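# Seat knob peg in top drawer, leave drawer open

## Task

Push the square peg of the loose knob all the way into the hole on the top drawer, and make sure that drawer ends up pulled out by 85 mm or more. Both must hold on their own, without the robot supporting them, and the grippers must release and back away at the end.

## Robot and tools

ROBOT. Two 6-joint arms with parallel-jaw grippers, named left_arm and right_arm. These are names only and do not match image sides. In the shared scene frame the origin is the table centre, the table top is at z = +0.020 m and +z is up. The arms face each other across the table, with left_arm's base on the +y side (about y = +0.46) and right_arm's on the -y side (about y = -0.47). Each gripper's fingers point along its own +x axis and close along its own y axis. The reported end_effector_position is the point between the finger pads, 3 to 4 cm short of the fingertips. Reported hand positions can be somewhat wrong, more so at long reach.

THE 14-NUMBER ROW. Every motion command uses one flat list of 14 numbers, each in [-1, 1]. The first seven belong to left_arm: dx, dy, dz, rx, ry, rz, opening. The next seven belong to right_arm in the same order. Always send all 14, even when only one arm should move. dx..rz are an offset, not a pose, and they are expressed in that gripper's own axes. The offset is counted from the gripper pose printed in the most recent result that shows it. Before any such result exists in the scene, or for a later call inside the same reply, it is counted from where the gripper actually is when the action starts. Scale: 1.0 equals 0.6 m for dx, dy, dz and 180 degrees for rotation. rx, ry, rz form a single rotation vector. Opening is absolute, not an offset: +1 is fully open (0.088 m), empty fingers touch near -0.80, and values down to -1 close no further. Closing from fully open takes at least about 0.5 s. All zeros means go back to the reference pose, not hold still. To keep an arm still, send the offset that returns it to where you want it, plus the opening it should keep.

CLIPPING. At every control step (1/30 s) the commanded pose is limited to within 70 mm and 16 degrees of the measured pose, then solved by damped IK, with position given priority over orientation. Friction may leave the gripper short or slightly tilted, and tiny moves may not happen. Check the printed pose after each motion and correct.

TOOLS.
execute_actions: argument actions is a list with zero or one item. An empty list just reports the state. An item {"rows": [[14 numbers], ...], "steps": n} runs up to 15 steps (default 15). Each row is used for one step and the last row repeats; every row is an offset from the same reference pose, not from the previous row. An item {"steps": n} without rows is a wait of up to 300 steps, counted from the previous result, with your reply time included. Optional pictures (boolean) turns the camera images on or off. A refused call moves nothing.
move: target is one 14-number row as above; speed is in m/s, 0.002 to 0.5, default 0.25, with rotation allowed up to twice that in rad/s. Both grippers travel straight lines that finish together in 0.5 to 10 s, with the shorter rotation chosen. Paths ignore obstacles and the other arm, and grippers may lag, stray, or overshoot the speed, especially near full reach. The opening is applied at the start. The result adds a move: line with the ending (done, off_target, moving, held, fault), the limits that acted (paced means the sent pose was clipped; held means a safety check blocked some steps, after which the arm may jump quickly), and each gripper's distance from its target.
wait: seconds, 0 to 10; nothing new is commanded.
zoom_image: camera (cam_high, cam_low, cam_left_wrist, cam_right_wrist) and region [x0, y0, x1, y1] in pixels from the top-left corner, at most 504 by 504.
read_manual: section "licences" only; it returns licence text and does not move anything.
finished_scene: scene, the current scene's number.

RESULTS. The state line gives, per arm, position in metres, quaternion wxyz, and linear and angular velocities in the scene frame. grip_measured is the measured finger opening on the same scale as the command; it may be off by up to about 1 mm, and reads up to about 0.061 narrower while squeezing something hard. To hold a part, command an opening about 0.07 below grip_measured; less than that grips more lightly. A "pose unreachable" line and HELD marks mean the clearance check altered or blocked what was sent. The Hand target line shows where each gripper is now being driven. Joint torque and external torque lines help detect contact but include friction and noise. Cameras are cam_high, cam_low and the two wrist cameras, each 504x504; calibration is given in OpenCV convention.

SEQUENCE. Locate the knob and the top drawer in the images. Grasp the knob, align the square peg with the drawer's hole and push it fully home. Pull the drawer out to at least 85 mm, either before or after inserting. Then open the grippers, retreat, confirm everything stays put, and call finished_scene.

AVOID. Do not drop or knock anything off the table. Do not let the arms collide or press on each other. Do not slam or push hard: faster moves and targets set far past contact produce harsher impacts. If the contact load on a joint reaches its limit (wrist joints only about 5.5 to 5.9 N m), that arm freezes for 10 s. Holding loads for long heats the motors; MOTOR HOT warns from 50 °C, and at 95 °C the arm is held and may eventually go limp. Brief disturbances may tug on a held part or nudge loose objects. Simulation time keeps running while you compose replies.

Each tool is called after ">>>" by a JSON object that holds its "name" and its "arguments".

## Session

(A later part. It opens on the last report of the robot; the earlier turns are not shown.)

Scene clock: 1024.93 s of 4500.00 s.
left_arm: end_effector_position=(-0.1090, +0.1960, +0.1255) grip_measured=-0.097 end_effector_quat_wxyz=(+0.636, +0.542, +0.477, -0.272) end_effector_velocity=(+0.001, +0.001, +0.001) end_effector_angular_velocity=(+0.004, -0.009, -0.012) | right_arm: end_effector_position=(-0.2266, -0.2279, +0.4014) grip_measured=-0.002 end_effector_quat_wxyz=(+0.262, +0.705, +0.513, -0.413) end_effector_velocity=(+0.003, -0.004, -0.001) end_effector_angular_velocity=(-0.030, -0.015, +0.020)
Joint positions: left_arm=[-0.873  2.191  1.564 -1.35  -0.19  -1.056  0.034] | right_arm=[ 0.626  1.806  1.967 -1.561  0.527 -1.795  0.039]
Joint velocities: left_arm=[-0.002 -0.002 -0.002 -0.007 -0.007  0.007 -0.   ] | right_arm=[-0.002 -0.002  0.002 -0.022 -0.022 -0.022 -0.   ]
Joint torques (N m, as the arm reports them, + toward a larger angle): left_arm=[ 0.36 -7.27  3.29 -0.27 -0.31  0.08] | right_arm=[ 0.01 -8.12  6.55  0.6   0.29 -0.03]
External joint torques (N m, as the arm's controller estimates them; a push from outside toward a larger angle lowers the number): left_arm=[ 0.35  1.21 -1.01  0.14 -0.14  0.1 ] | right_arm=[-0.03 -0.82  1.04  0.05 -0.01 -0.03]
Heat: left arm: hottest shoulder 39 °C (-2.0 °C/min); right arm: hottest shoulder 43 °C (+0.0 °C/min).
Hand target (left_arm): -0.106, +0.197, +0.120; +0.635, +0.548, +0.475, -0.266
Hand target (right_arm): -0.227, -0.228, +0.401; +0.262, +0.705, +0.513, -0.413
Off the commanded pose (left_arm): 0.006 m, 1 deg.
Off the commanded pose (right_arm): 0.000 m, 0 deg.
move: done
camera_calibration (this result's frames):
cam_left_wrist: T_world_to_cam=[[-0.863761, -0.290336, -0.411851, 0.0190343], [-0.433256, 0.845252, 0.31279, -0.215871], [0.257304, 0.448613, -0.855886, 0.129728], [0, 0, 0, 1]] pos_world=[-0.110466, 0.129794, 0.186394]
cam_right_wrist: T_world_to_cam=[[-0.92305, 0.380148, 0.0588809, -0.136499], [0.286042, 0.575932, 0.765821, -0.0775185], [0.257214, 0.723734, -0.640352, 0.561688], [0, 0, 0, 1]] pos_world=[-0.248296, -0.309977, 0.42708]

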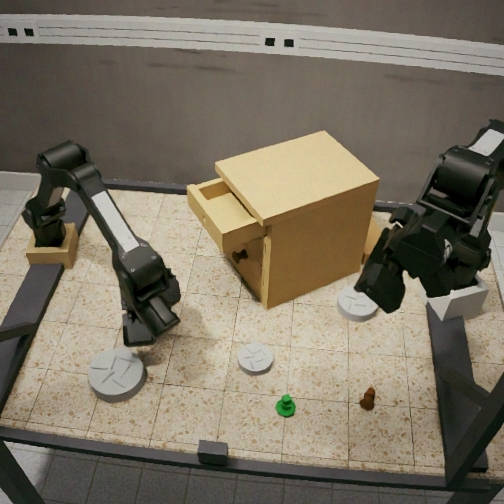

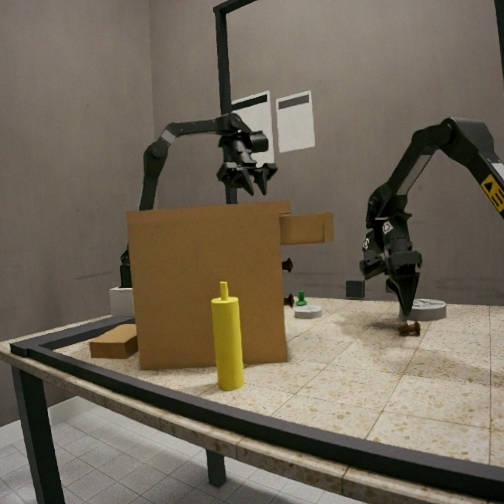

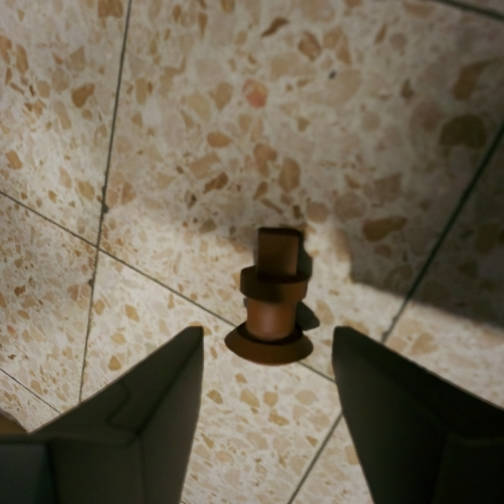

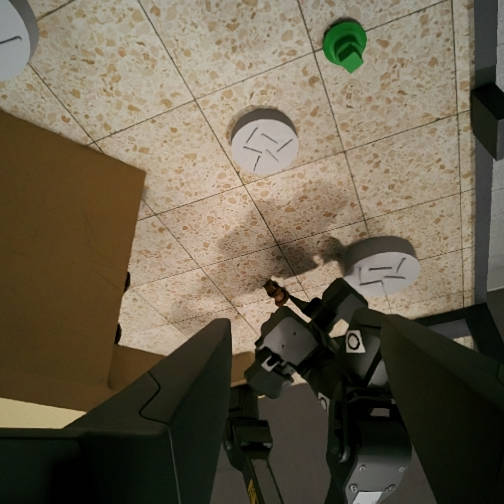

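>>> {"name": "move", "arguments": {"target": [0.03,0,0,0,0,0,-0.22,0,0,0,0,0,0,0], "speed": 0.04}}

Scene clock: 1028.43 s of 4500.00 s.
left_arm: end_effector_position=(-0.1045, +0.1990, +0.1108) grip_measured=-0.217 end_effector_quat_wxyz=(+0.635, +0.541, +0.479, -0.274) end_effector_velocity=(+0.002, +0.004, -0.000) end_effector_angular_velocity=(+0.000, -0.020, +0.010) | right_arm: end_effector_position=(-0.2266, -0.2279, +0.4014) grip_measured=-0.002 end_effector_quat_wxyz=(+0.262, +0.705, +0.513, -0.413) end_effector_velocity=(+0.002, -0.001, -0.002) end_effector_angular_velocity=(-0.013, -0.011, +0.005)
Joint positions: left_arm=[-0.869  2.192  1.503 -1.282 -0.19  -1.051  0.028] | right_arm=[ 0.626  1.806  1.967 -1.561  0.527 -1.795  0.039]
Joint velocities: left_arm=[-0.007 -0.002 -0.012 -0.007 -0.007 -0.022 -0.   ] | right_arm=[-0.002 -0.002 -0.007 -0.007 -0.007 -0.007 -0.   ]
Joint torques (N m, as the arm reports them, + toward a larger angle): left_arm=[ 0.29 -8.46  3.1  -0.28 -0.29  0.08] | right_arm=[ 0.01 -8.09  6.57  0.61  0.28 -0.02]
External joint torques (N m, as the arm's controller estimates them; a push from outside toward a larger angle lowers the number): left_arm=[ 0.29 -0.03 -1.13  0.12 -0.13  0.1 ] | right_arm=[ 0.01 -0.82  1.09  0.06 -0.02 -0.01]
Heat: left arm: hottest shoulder 40 °C (-1.0 °C/min); right arm: hottest shoulder 43 °C (+0.0 °C/min).
Hand target (left_arm): -0.102, +0.199, +0.109; +0.636, +0.542, +0.477, -0.272
Hand target (right_arm): -0.227, -0.228, +0.401; +0.262, +0.705, +0.513, -0.413
Off the commanded pose (left_arm): 0.003 m, 0 deg.
Off the commanded pose (right_arm): 0.000 m, 0 deg.
move: done
camera_calibration (this result's frames):
cam_left_wrist: T_world_to_cam=[[-0.865828, -0.291162, -0.406898, 0.0170608], [-0.431523, 0.846152, 0.312752, -0.211827], [0.253236, 0.446375, -0.858266, 0.114938], [0, 0, 0, 1]] pos_world=[-0.105743, 0.1329, 0.171839]
cam_right_wrist: T_world_to_cam=[[-0.92305, 0.380148, 0.0588809, -0.136499], [0.286042, 0.575932, 0.765821, -0.0775185], [0.257214, 0.723734, -0.640352, 0.561688], [0, 0, 0, 1]] pos_world=[-0.248296, -0.309977, 0.42708]

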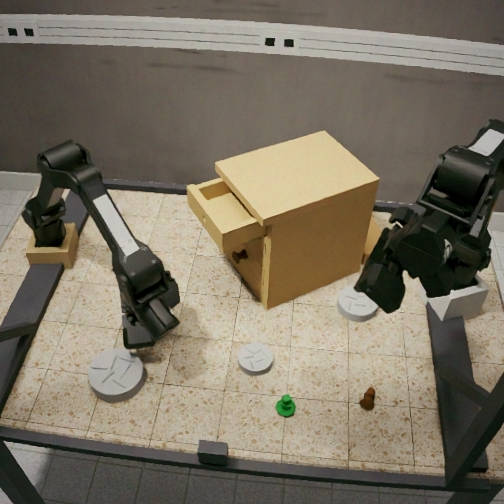

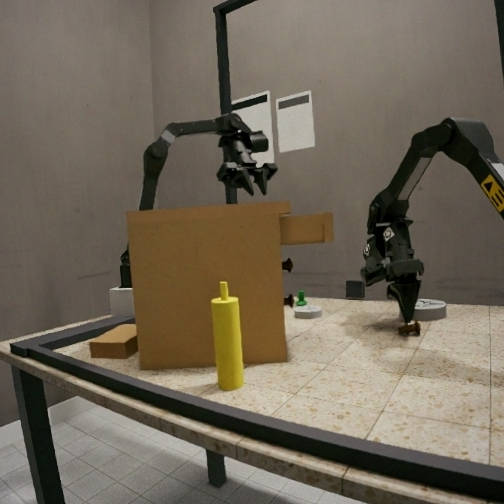

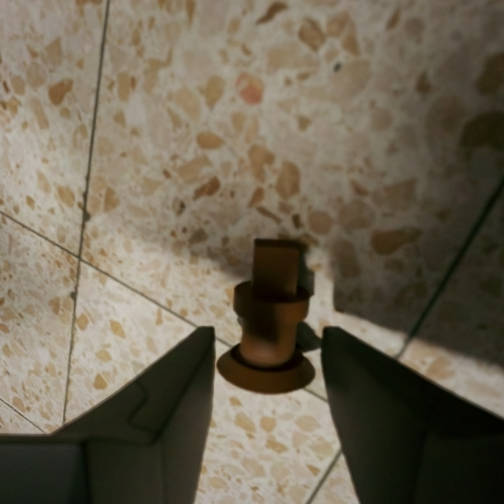

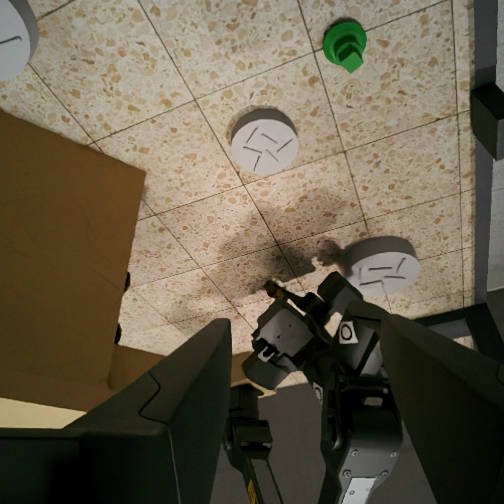

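>>> {"name": "move", "arguments": {"target": [0.036,0,-0.009,0,0,0,-0.14,0,0,0,0,0,0,0], "speed": 0.03}}

Scene clock: 1037.60 s of 4500.00 s.
left_arm: end_effector_position=(-0.0984, +0.2062, +0.0927) grip_measured=-0.143 end_effector_quat_wxyz=(+0.635, +0.541, +0.479, -0.274) end_effector_velocity=(+0.001, +0.001, +0.001) end_effector_angular_velocity=(-0.007, -0.014, +0.015) | right_arm: end_effector_position=(-0.2266, -0.2279, +0.4014) grip_measured=-0.002 end_effector_quat_wxyz=(+0.262, +0.705, +0.513, -0.413) end_effector_velocity=(+0.002, -0.001, -0.001) end_effector_angular_velocity=(-0.013, -0.014, +0.018)
Joint positions: left_arm=[-0.869  2.192  1.422 -1.201 -0.19  -1.05   0.032] | right_arm=[ 0.626  1.806  1.967 -1.561  0.527 -1.795  0.039]
Joint velocities: left_arm=[-0.002 -0.002 -0.002 -0.007 -0.007 -0.022 -0.   ] | right_arm=[-0.002 -0.002 -0.002 -0.007 -0.007 -0.022  0.   ]
Joint torques (N m, as the arm reports them, + toward a larger angle): left_arm=[-0.12 -8.44  2.54 -0.13 -0.14 -0.08] | right_arm=[ 0.04 -8.14  6.57  0.6   0.28 -0.01]
External joint torques (N m, as the arm's controller estimates them; a push from outside toward a larger angle lowers the number): left_arm=[-0.11 -0.21 -1.51  0.24  0.02 -0.05] | right_arm=[ 0.04 -0.93  1.11  0.06 -0.02 -0.01]
Heat: left arm: hottest shoulder 41 °C (+0.0 °C/min); right arm: hottest shoulder 43 °C (+0.0 °C/min).
Hand target (left_arm): -0.098, +0.208, +0.091; +0.635, +0.541, +0.478, -0.274
Hand target (right_arm): -0.227, -0.228, +0.401; +0.262, +0.705, +0.513, -0.413
Off the commanded pose (left_arm): 0.002 m, 0 deg.
Off the commanded pose (right_arm): 0.000 m, 0 deg.
After step 90, 5.13 s passed at rest.
move: done
camera_calibration (this result's frames):
cam_left_wrist: T_world_to_cam=[[-0.866056, -0.29092, -0.406587, 0.0170646], [-0.431134, 0.846345, 0.312767, -0.209663], [0.253123, 0.446167, -0.858408, 0.0947122], [0, 0, 0, 1]] pos_world=[-0.0995876, 0.140154, 0.153815]
cam_right_wrist: T_world_to_cam=[[-0.92305, 0.380148, 0.0588809, -0.136499], [0.286042, 0.575932, 0.765821, -0.0775185], [0.257214, 0.723734, -0.640352, 0.561688], [0, 0, 0, 1]] pos_world=[-0.248296, -0.309977, 0.42708]

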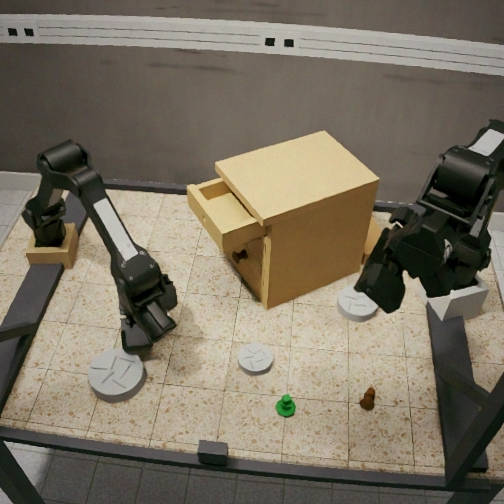

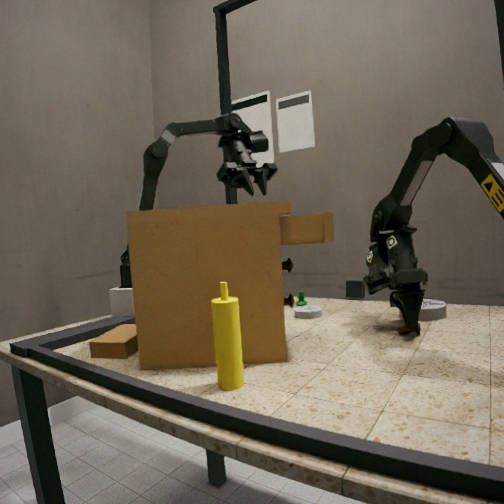

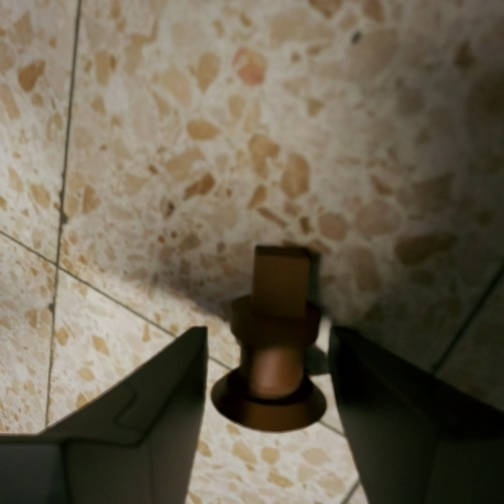

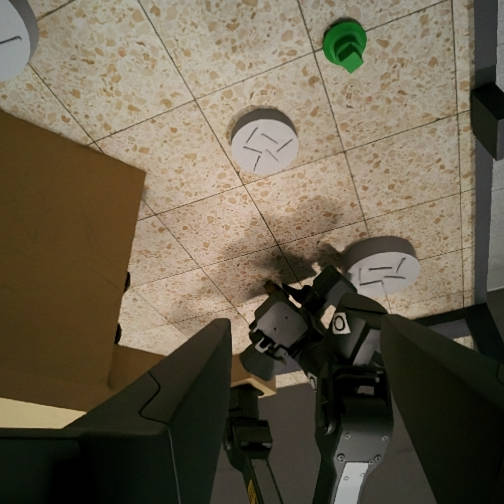

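>>> {"name": "move", "arguments": {"target": [0.012,0,0,0,0,0,-0.14,0,0,0,0,0,0,0], "speed": 0.02}}

>>> {"name": "execute_actions", "arguments": {"actions": [{"rows":[[0,0,0,0,0,0,-0.68,0,0,0,0,0,0,0]],"steps":15}]}}

Scene clock: 1041.03 s of 4500.00 s.
left_arm: end_effector_position=(-0.0978, +0.2069, +0.0909) grip_measured=-0.143 end_effector_quat_wxyz=(+0.635, +0.540, +0.479, -0.275) end_effector_velocity=(+0.000, -0.000, +0.001) end_effector_angular_velocity=(-0.001, +0.003, -0.025) | right_arm: end_effector_position=(-0.2266, -0.2279, +0.4014) grip_measured=-0.002 end_effector_quat_wxyz=(+0.262, +0.705, +0.513, -0.413) end_effector_velocity=(-0.001, +0.001, +0.001) end_effector_angular_velocity=(-0.005, -0.004, +0.030)
Joint positions: left_arm=[-0.869  2.191  1.412 -1.191 -0.19  -1.049  0.032] | right_arm=[ 0.626  1.806  1.967 -1.561  0.527 -1.795  0.039]
Joint velocities: left_arm=[-0.002 -0.007 -0.007  0.007 -0.007  0.022  0.   ] | right_arm=[-0.002 -0.002  0.002  0.007 -0.007 -0.037 -0.   ]
Joint torques (N m, as the arm reports them, + toward a larger angle): left_arm=[ 0.14 -7.85  2.24  0.69 -0.2   0.02] | right_arm=[ 0.02 -8.11  6.6   0.61  0.29 -0.03]
External joint torques (N m, as the arm's controller estimates them; a push from outside toward a larger angle lowers the number): left_arm=[ 0.15  0.35 -1.82  1.05 -0.03  0.04] | right_arm=[ 0.01 -0.85  1.09  0.04 -0.02 -0.02]
Heat: left arm: hottest shoulder 41 °C (+0.0 °C/min); right arm: hottest shoulder 43 °C (+0.0 °C/min).
Hand target (left_arm): -0.096, +0.207, +0.086; +0.635, +0.541, +0.479, -0.274
Hand target (right_arm): -0.227, -0.228, +0.401; +0.262, +0.705, +0.513, -0.413
Off the commanded pose (left_arm): 0.005 m, 0 deg.
Off the commanded pose (right_arm): 0.000 m, 0 deg.
move: done
camera_calibration (this result's frames):
cam_left_wrist: T_world_to_cam=[[-0.866936, -0.290431, -0.405057, 0.016655], [-0.429811, 0.847106, 0.31253, -0.209401], [0.252358, 0.445041, -0.859217, 0.0929085], [0, 0, 0, 1]] pos_world=[-0.0990101, 0.140874, 0.152019]
cam_right_wrist: T_world_to_cam=[[-0.92305, 0.380148, 0.0588809, -0.136499], [0.286042, 0.575932, 0.765821, -0.0775185], [0.257214, 0.723734, -0.640352, 0.561688], [0, 0, 0, 1]] pos_world=[-0.248296, -0.309977, 0.42708]

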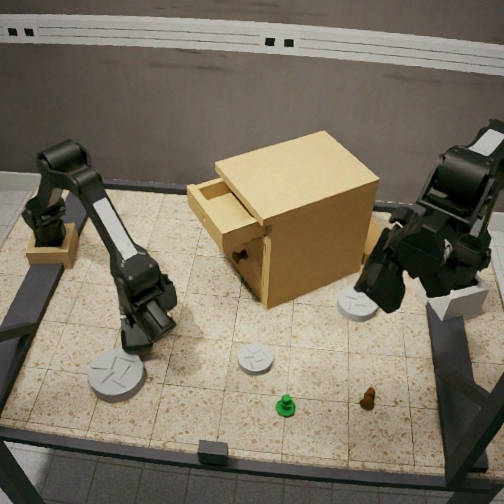

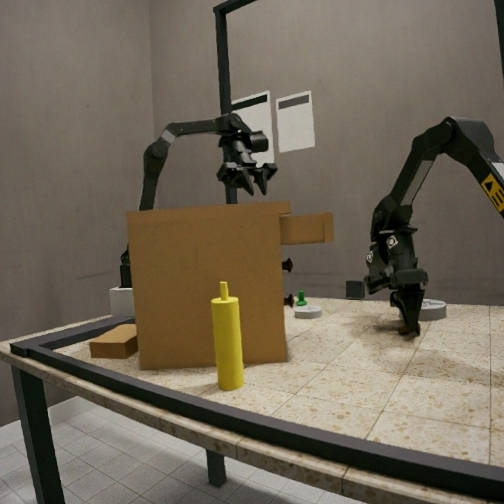

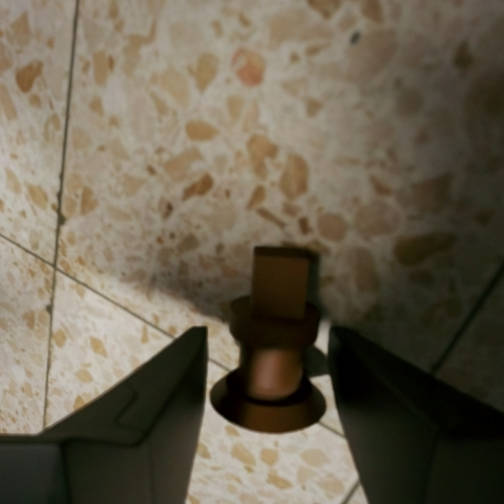

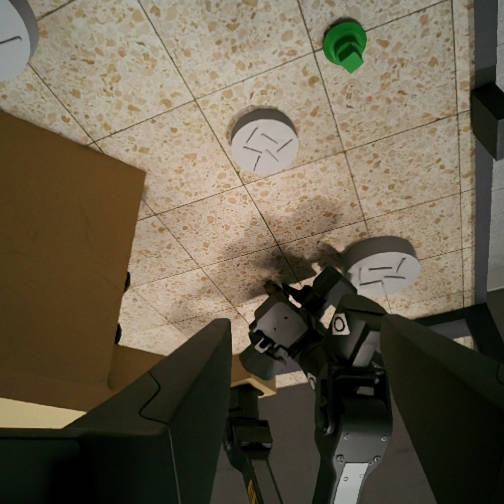

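Scene clock: 1041.53 s of 4500.00 s.
left_arm: end_effector_position=(-0.0982, +0.2064, +0.0907) grip_measured=-0.458 end_effector_quat_wxyz=(+0.635, +0.539, +0.479, -0.277) end_effector_velocity=(+0.002, +0.004, +0.002) end_effector_angular_velocity=(+0.004, -0.023, +0.010) | right_arm: end_effector_position=(-0.2266, -0.2279, +0.4014) grip_measured=-0.002 end_effector_quat_wxyz=(+0.262, +0.705, +0.513, -0.413) end_effector_velocity=(+0.001, -0.003, -0.002) end_effector_angular_velocity=(-0.015, -0.018, +0.022)
Joint positions: left_arm=[-0.869  2.19   1.412 -1.187 -0.19  -1.049  0.017] | right_arm=[ 0.626  1.806  1.967 -1.561  0.527 -1.795  0.039]
Joint velocities: left_arm=[-0.007 -0.002 -0.002 -0.022 -0.007 -0.022 -0.   ] | right_arm=[ 0.002 -0.002 -0.007 -0.007 -0.007 -0.022 -0.   ]
Joint torques (N m, as the arm reports them, + toward a larger angle): left_arm=[ 0.06 -8.19  3.66 -0.58 -0.12  0.  ] | right_arm=[ 0.03 -8.11  6.59  0.61  0.28 -0.02]
External joint torques (N m, as the arm's controller estimates them; a push from outside toward a larger angle lowers the number): left_arm=[ 0.1   0.   -0.38 -0.21  0.04  0.02] | right_arm=[-0.04 -0.91  1.13  0.06 -0.01 -0.02]
Heat: left arm: hottest shoulder 41 °C (+0.0 °C/min); right arm: hottest shoulder 43 °C (+0.0 °C/min).
Hand target (left_arm): -0.098, +0.207, +0.091; +0.635, +0.540, +0.479, -0.275
Hand target (right_arm): -0.227, -0.228, +0.401; +0.262, +0.705, +0.513, -0.413
Off the commanded pose (left_arm): 0.001 m, 0 deg.
Off the commanded pose (right_arm): 0.000 m, 0 deg.
Steps of this call (steps 1 to 15: all 15 steps of this action). Readings (end_effector_position):
1: left_arm (-0.0980, +0.2066, +0.0908) | right_arm (-0.2266, -0.2279, +0.4014)
2: left_arm (-0.0987, +0.2058, +0.0904) | right_arm (-0.2266, -0.2279, +0.4014)
4: left_arm (-0.0987, +0.2058, +0.0904) | right_arm (-0.2266, -0.2279, +0.4014)
8: left_arm (-0.0984, +0.2062, +0.0906) | right_arm (-0.2266, -0.2279, +0.4014)
15: the state above
camera_calibration (this result's frames):
cam_left_wrist: T_world_to_cam=[[-0.867834, -0.291487, -0.402367, 0.0159736], [-0.429117, 0.847922, 0.311268, -0.209103], [0.250445, 0.442791, -0.860937, 0.0935434], [0, 0, 0, 1]] pos_world=[-0.0992948, 0.140539, 0.152049]
cam_right_wrist: T_world_to_cam=[[-0.92305, 0.380148, 0.0588809, -0.136499], [0.286042, 0.575932, 0.765821, -0.0775185], [0.257214, 0.723734, -0.640352, 0.561688], [0, 0, 0, 1]] pos_world=[-0.248296, -0.309977, 0.42708]

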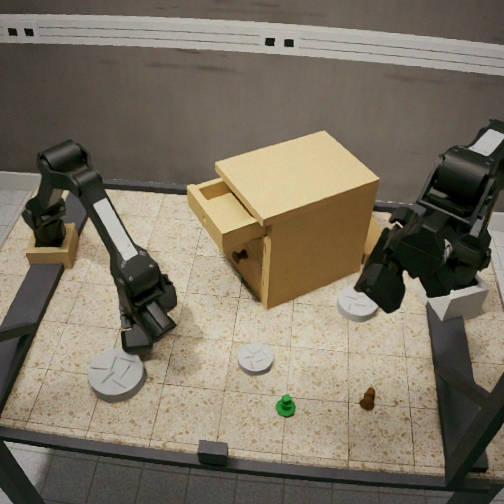

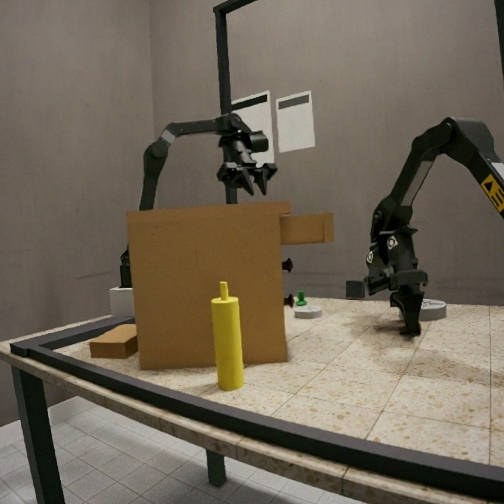

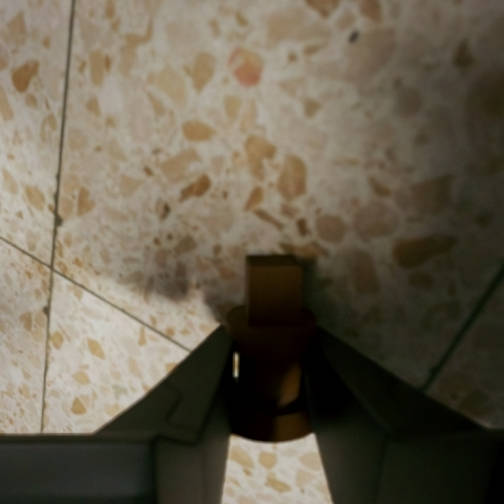

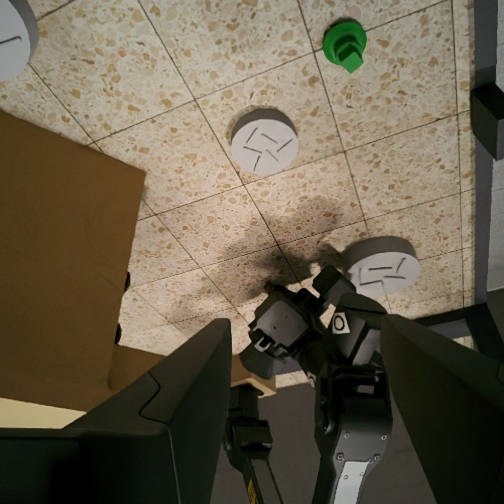

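>>> {"name": "execute_actions", "arguments": {"actions": [{"rows":[[0,0,0,0,0,0,-0.68,0,0,0,0,0,0,0]],"steps":12}]}}

Scene clock: 1043.27 s of 4500.00 s.
left_arm: end_effector_position=(-0.0982, +0.2065, +0.0907) grip_measured=-0.458 end_effector_quat_wxyz=(+0.635, +0.539, +0.479, -0.276) end_effector_velocity=(+0.003, -0.000, +0.002) end_effector_angular_velocity=(-0.005, -0.019, -0.018) | right_arm: end_effector_position=(-0.2266, -0.2279, +0.4014) grip_measured=-0.002 end_effector_quat_wxyz=(+0.262, +0.705, +0.513, -0.413) end_effector_velocity=(+0.002, -0.001, +0.000) end_effector_angular_velocity=(+0.003, -0.006, -0.005)
Joint positions: left_arm=[-0.869  2.19   1.412 -1.188 -0.19  -1.049  0.017] | right_arm=[ 0.626  1.806  1.967 -1.561  0.527 -1.795  0.039]
Joint velocities: left_arm=[-0.002 -0.002 -0.002 -0.007 -0.022  0.007 -0.   ] | right_arm=[ 0.002 -0.002 -0.002 -0.007  0.007  0.007 -0.   ]
Joint torques (N m, as the arm reports them, + toward a larger angle): left_arm=[-0.07 -8.28  3.68 -0.46 -0.16 -0.03] | right_arm=[ 0.05 -8.09  6.59  0.61  0.29 -0.01]
External joint torques (N m, as the arm's controller estimates them; a push from outside toward a larger angle lowers the number): left_arm=[-0.08 -0.1  -0.37 -0.1   0.01 -0.01] | right_arm=[ 0.02 -0.89  1.12  0.06 -0.01 -0.01]
Heat: left arm: hottest shoulder 41 °C (+0.0 °C/min); right arm: hottest shoulder 43 °C (+0.0 °C/min).
Hand target (left_arm): -0.098, +0.206, +0.091; +0.635, +0.539, +0.479, -0.276
Hand target (right_arm): -0.227, -0.228, +0.401; +0.262, +0.705, +0.513, -0.413
Off the commanded pose (left_arm): 0.000 m, 0 deg.
Off the commanded pose (right_arm): 0.000 m, 0 deg.
Steps of this call (steps 1 to 40: nothing new was sent; steps 41 to 52: all 12 steps of this action). Readings (end_effector_position):
41: left_arm (-0.0982, +0.2065, +0.0907) | right_arm (-0.2266, -0.2279, +0.4014)
42: left_arm (-0.0982, +0.2065, +0.0907) | right_arm (-0.2266, -0.2279, +0.4014)
44: left_arm (-0.0982, +0.2065, +0.0907) | right_arm (-0.2266, -0.2279, +0.4014)
48: left_arm (-0.0982, +0.2065, +0.0907) | right_arm (-0.2266, -0.2279, +0.4014)
52: the state above
camera_calibration (this result's frames):
cam_left_wrist: T_world_to_cam=[[-0.867735, -0.29137, -0.402666, 0.0160586], [-0.429194, 0.847831, 0.311408, -0.209142], [0.250658, 0.443041, -0.860747, 0.0934847], [0, 0, 0, 1]] pos_world=[-0.0992608, 0.140579, 0.152062]
cam_right_wrist: T_world_to_cam=[[-0.92305, 0.380148, 0.0588809, -0.136499], [0.286042, 0.575932, 0.765821, -0.0775185], [0.257214, 0.723734, -0.640352, 0.561688], [0, 0, 0, 1]] pos_world=[-0.248296, -0.309977, 0.42708]

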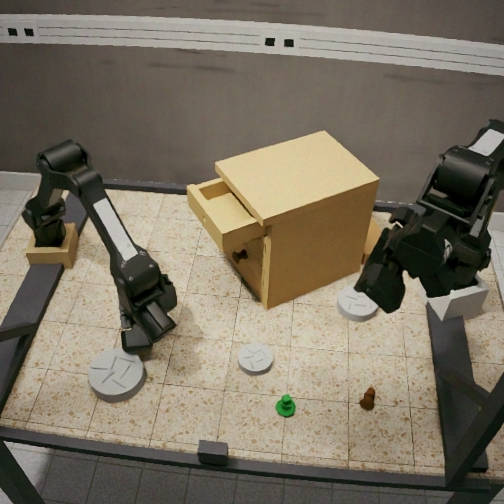

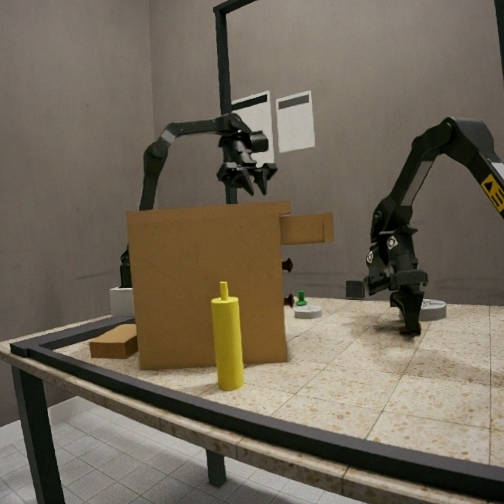

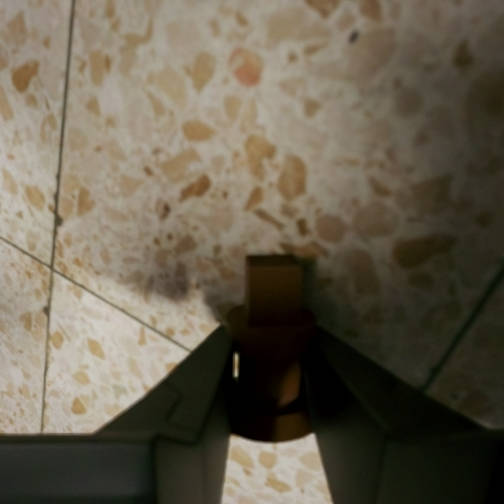

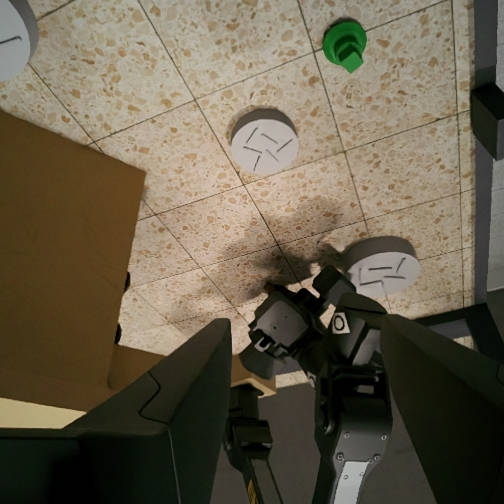

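>>> {"name": "move", "arguments": {"target": [-0.308,0.177,0.095,-0.107,-0.045,-0.133,-0.54,0,0,0,0,0,0,0], "speed": 0.12}}

Scene clock: 1062.03 s of 4500.00 s.
left_arm: end_effector_position=(-0.0593, +0.1506, +0.2918) grip_measured=-0.458 end_effector_quat_wxyz=(+0.679, +0.307, +0.570, -0.347) end_effector_velocity=(-0.002, -0.004, +0.005) end_effector_angular_velocity=(-0.024, +0.024, +0.038) | right_arm: end_effector_position=(-0.2266, -0.2279, +0.4014) grip_measured=-0.002 end_effector_quat_wxyz=(+0.262, +0.705, +0.513, -0.413) end_effector_velocity=(+0.000, +0.002, -0.002) end_effector_angular_velocity=(+0.004, -0.010, +0.003)
Joint positions: left_arm=[-0.655  1.788  1.732 -1.458 -0.154 -1.091  0.017] | right_arm=[ 0.626  1.806  1.967 -1.561  0.527 -1.795  0.039]
Joint velocities: left_arm=[ 0.002 -0.002  0.017  0.007  0.007 -0.037 -0.   ] | right_arm=[-0.002  0.002 -0.007  0.007  0.007 -0.007 -0.   ]
Joint torques (N m, as the arm reports them, + toward a larger angle): left_arm=[ 0.23 -8.75  6.21  0.1   0.02 -0.11] | right_arm=[ 0.   -8.12  6.57  0.6   0.29 -0.02]
External joint torques (N m, as the arm's controller estimates them; a push from outside toward a larger angle lowers the number): left_arm=[ 0.25 -1.81  0.82 -0.29  0.17 -0.11] | right_arm=[ 0.01 -1.1   1.22  0.05 -0.01 -0.02]
Heat: left arm: hottest shoulder 42 °C (+2.0 °C/min); right arm: hottest shoulder 43 °C (+0.0 °C/min).
Hand target (left_arm): -0.059, +0.150, +0.300; +0.678, +0.295, +0.573, -0.354
Hand target (right_arm): -0.227, -0.228, +0.401; +0.262, +0.705, +0.513, -0.413
Off the commanded pose (left_arm): 0.009 m, 2 deg.
Off the commanded pose (right_arm): 0.000 m, 0 deg.
After step 90, 13.03 s passed at rest.
move: off_target (left_arm)
camera_calibration (this result's frames):
cam_left_wrist: T_world_to_cam=[[-0.809704, -0.58683, 0.00315508, 0.043966], [-0.579826, 0.800846, 0.149829, -0.162417], [-0.0904507, 0.119488, -0.988707, 0.347391], [0, 0, 0, 1]] pos_world=[-0.0271521, 0.114362, 0.367664]
cam_right_wrist: T_world_to_cam=[[-0.92305, 0.380148, 0.0588809, -0.136499], [0.286042, 0.575932, 0.765821, -0.0775185], [0.257214, 0.723734, -0.640352, 0.561688], [0, 0, 0, 1]] pos_world=[-0.248296, -0.309977, 0.42708]

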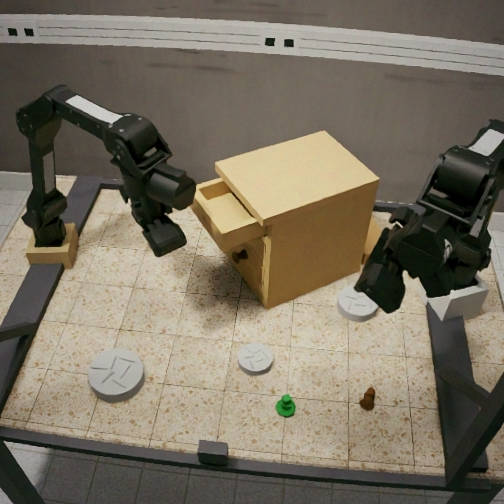

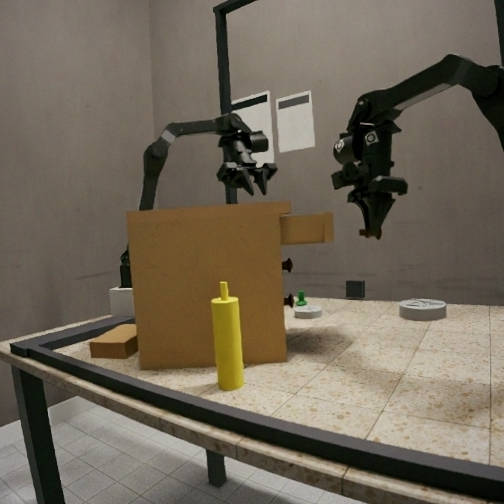

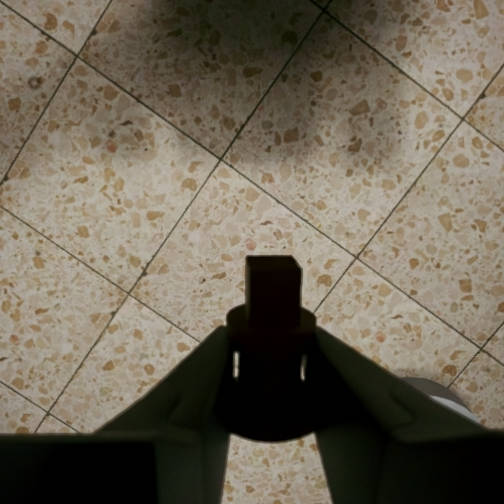

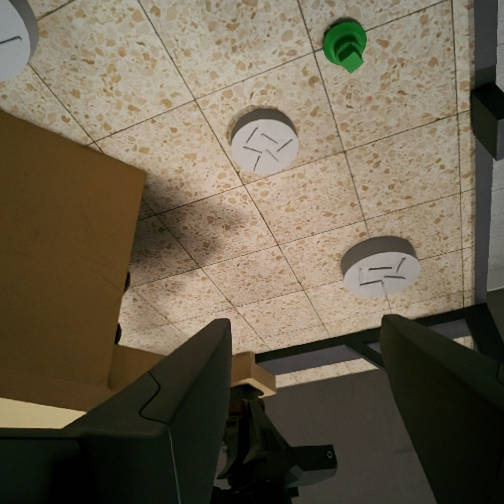

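>>> {"name": "zoom_image", "arguments": {"camera": "cam_low", "region": [280,180,410,270]}}

Region (280, 180, 410, 270) of cam_low's 504x504 image, scaled by 3.877, with more detail than that image has; it fills the top 349 rows of this view, and the rest is white.

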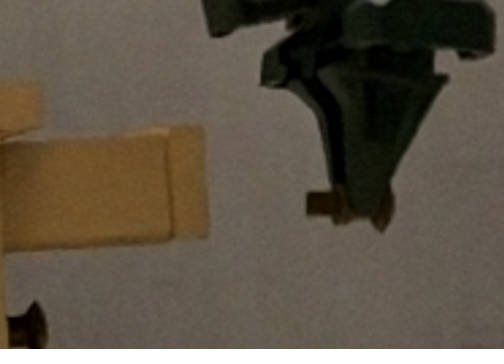

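>>> {"name": "move", "arguments": {"target": [-0.035,0.005,0.06,0,0,0,-0.54,0,0,0,0,0,0,0], "speed": 0.05}}

>>> {"name": "zoom_image", "arguments": {"camera": "cam_low", "region": [280,180,410,270]}}

Scene clock: 1070.90 s of 4500.00 s.
left_arm: end_effector_position=(-0.0386, +0.1285, +0.3186) grip_measured=-0.458 end_effector_quat_wxyz=(+0.680, +0.306, +0.567, -0.349) end_effector_velocity=(+0.003, -0.000, +0.001) end_effector_angular_velocity=(+0.006, -0.026, +0.006) | right_arm: end_effector_position=(-0.2266, -0.2279, +0.4014) grip_measured=-0.002 end_effector_quat_wxyz=(+0.262, +0.705, +0.513, -0.413) end_effector_velocity=(+0.003, -0.004, -0.002) end_effector_angular_velocity=(-0.021, -0.023, +0.010)
Joint positions: left_arm=[-0.572  1.854  1.924 -1.568 -0.154 -1.006  0.017] | right_arm=[ 0.626  1.806  1.967 -1.561  0.527 -1.795  0.039]
Joint velocities: left_arm=[-0.002  0.012  0.017 -0.022 -0.022 -0.007  0.   ] | right_arm=[ 0.002 -0.002 -0.007 -0.022 -0.007 -0.007  0.   ]
Joint torques (N m, as the arm reports them, + toward a larger angle): left_arm=[ 0.34 -6.37  6.1   0.11  0.05  0.12] | right_arm=[ 0.01 -8.08  6.6   0.6   0.27 -0.02]
External joint torques (N m, as the arm's controller estimates them; a push from outside toward a larger angle lowers the number): left_arm=[ 0.32  0.78  0.92 -0.28  0.21  0.12] | right_arm=[-0.02 -0.86  1.17  0.07 -0.02 -0.02]
Heat: left arm: hottest shoulder 43 °C (+3.0 °C/min); right arm: hottest shoulder 43 °C (+0.0 °C/min).
Hand target (left_arm): -0.039, +0.126, +0.318; +0.679, +0.306, +0.569, -0.348
Hand target (right_arm): -0.227, -0.228, +0.401; +0.262, +0.705, +0.513, -0.413
Off the commanded pose (left_arm): 0.003 m, 0 deg.
Off the commanded pose (right_arm): 0.000 m, 0 deg.
joint sent to its limit (left arm) — the command would take joint 4 (wrist pitch) past its lower limit, so that joint was sent only as far as its limit.
After step 90, 4.70 s passed at rest.
move: done
camera_calibration (this result's frames):
cam_left_wrist: T_world_to_cam=[[-0.810365, -0.585913, 0.00388847, 0.0473351], [-0.579414, 0.802327, 0.143355, -0.134805], [-0.0871134, 0.113917, -0.989664, 0.379512], [0, 0, 0, 1]] pos_world=[-0.00668841, 0.0926588, 0.39473]
cam_right_wrist: T_world_to_cam=[[-0.92305, 0.380148, 0.0588809, -0.136499], [0.286042, 0.575932, 0.765821, -0.0775185], [0.257214, 0.723734, -0.640352, 0.561688], [0, 0, 0, 1]] pos_world=[-0.248296, -0.309977, 0.42708]

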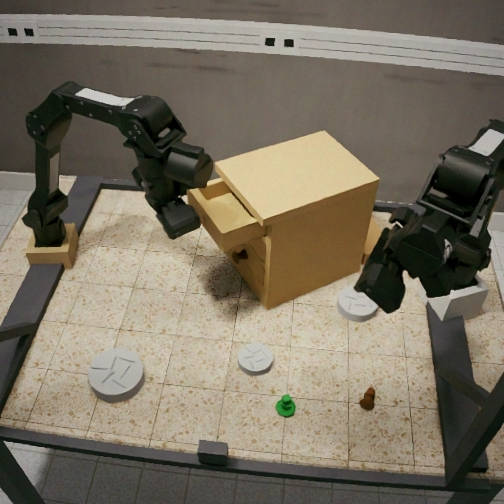

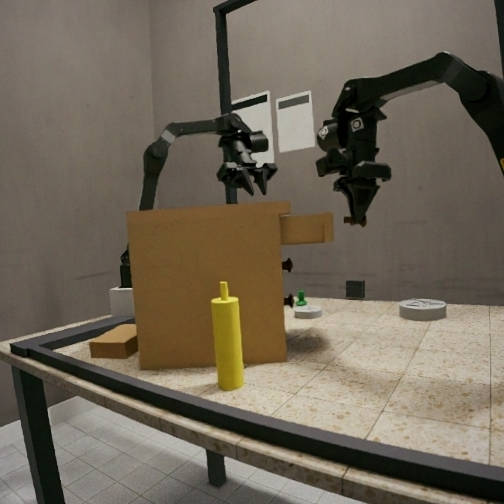

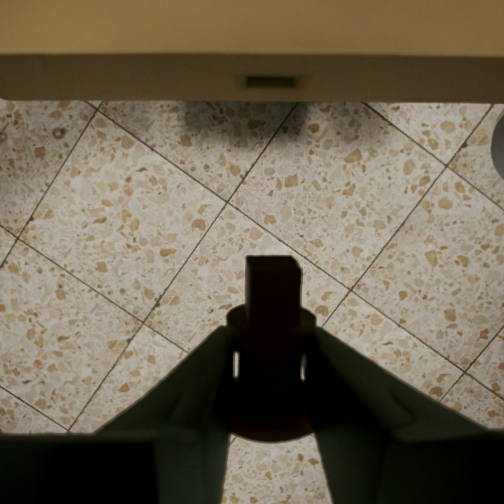

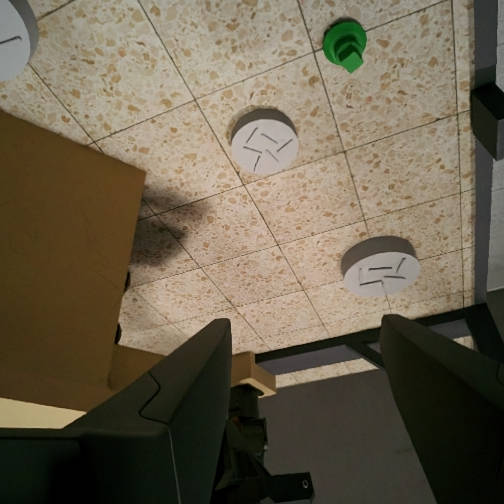

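Region (280, 180, 410, 270) of cam_low's 504x504 image, scaled by 3.877, with more detail than that image has; it fills the top 349 rows of this view, and the rest is white.

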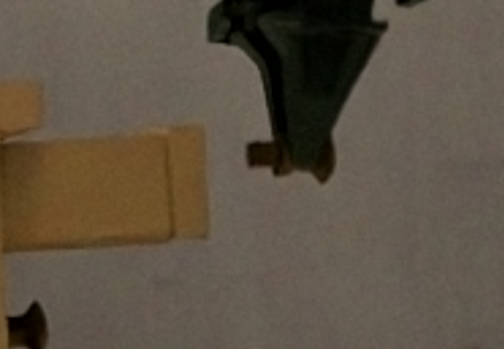

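>>> {"name": "move", "arguments": {"target": [0.02,0,0.025,0,0,0,-0.54,0,0,0,0,0,0,0], "speed": 0.03}}

>>> {"name": "zoom_image", "arguments": {"camera": "cam_low", "region": [280,180,410,270]}}

Scene clock: 1077.20 s of 4500.00 s.
left_arm: end_effector_position=(-0.0296, +0.1163, +0.3153) grip_measured=-0.458 end_effector_quat_wxyz=(+0.681, +0.300, +0.566, -0.354) end_effector_velocity=(+0.002, -0.002, -0.001) end_effector_angular_velocity=(-0.011, -0.018, +0.007) | right_arm: end_effector_position=(-0.2266, -0.2279, +0.4014) grip_measured=-0.002 end_effector_quat_wxyz=(+0.262, +0.705, +0.513, -0.413) end_effector_velocity=(-0.000, +0.000, -0.001) end_effector_angular_velocity=(-0.004, +0.010, -0.007)
Joint positions: left_arm=[-0.535  1.867  1.926 -1.535 -0.154 -0.968  0.017] | right_arm=[ 0.626  1.806  1.967 -1.561  0.527 -1.795  0.039]
Joint velocities: left_arm=[-0.002  0.002 -0.002  0.007 -0.022 -0.007 -0.   ] | right_arm=[-0.002 -0.002 -0.007  0.007 -0.007  0.007 -0.   ]
Joint torques (N m, as the arm reports them, + toward a larger angle): left_arm=[ 0.23 -6.41  4.21  0.64 -0.06  0.1 ] | right_arm=[-0.02 -8.15  6.57  0.6   0.29 -0.02]
External joint torques (N m, as the arm's controller estimates them; a push from outside toward a larger angle lowers the number): left_arm=[ 0.26  0.96 -1.08  0.2   0.09  0.1 ] | right_arm=[-0.03 -0.92  1.09  0.05 -0.01 -0.02]
Heat: left arm: hottest shoulder 42 °C (+3.0 °C/min); right arm: hottest shoulder 43 °C (+0.0 °C/min).
Hand target (left_arm): -0.029, +0.115, +0.309; +0.680, +0.306, +0.567, -0.349
Hand target (right_arm): -0.227, -0.228, +0.401; +0.262, +0.705, +0.513, -0.413
Off the commanded pose (left_arm): 0.006 m, 1 deg.
Off the commanded pose (right_arm): 0.000 m, 0 deg.
After step 90, 2.37 s passed at rest.
move: done
camera_calibration (this result's frames):
cam_left_wrist: T_world_to_cam=[[-0.810885, -0.584995, 0.0157091, 0.0436272], [-0.578229, 0.805062, 0.132387, -0.11613], [-0.0900923, 0.0982668, -0.991074, 0.38059], [0, 0, 0, 1]] pos_world=[0.00251536, 0.0816138, 0.391882]
cam_right_wrist: T_world_to_cam=[[-0.92305, 0.380148, 0.0588809, -0.136499], [0.286042, 0.575932, 0.765821, -0.0775185], [0.257214, 0.723734, -0.640352, 0.561688], [0, 0, 0, 1]] pos_world=[-0.248296, -0.309977, 0.42708]

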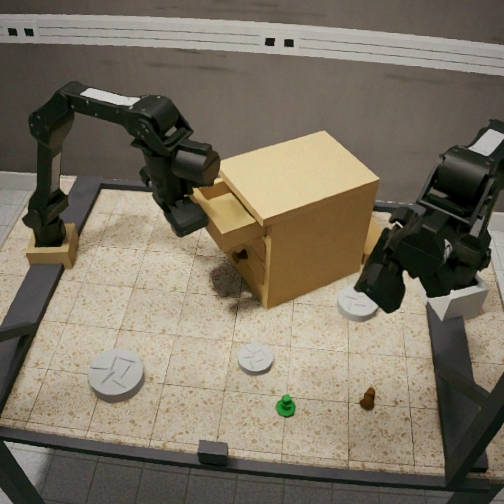

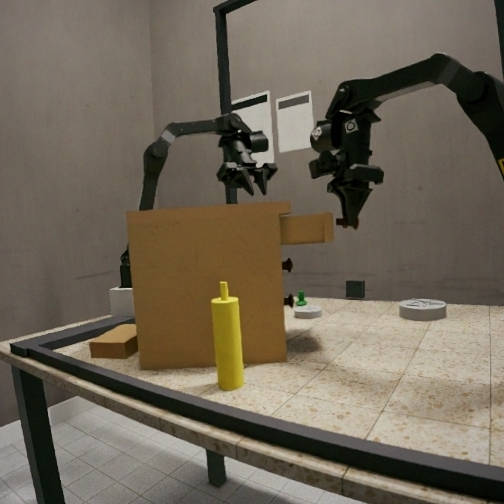

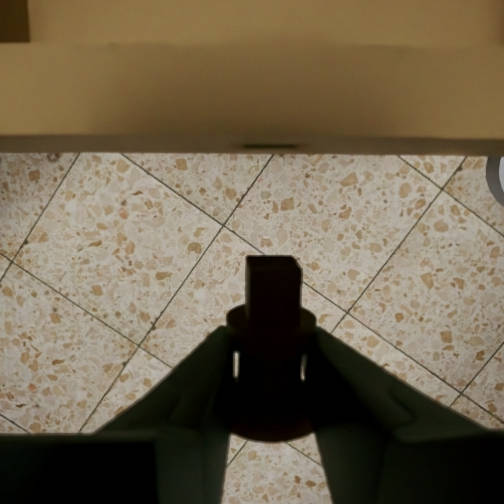

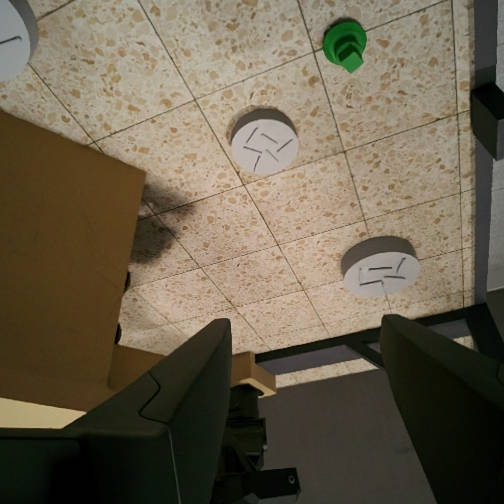

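Region (280, 180, 410, 270) of cam_low's 504x504 image, scaled by 3.877, with more detail than that image has; it fills the top 349 rows of this view, and the rest is white.

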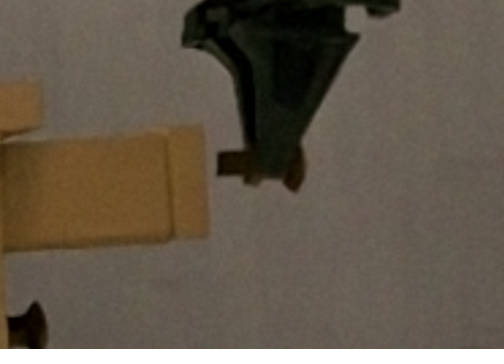

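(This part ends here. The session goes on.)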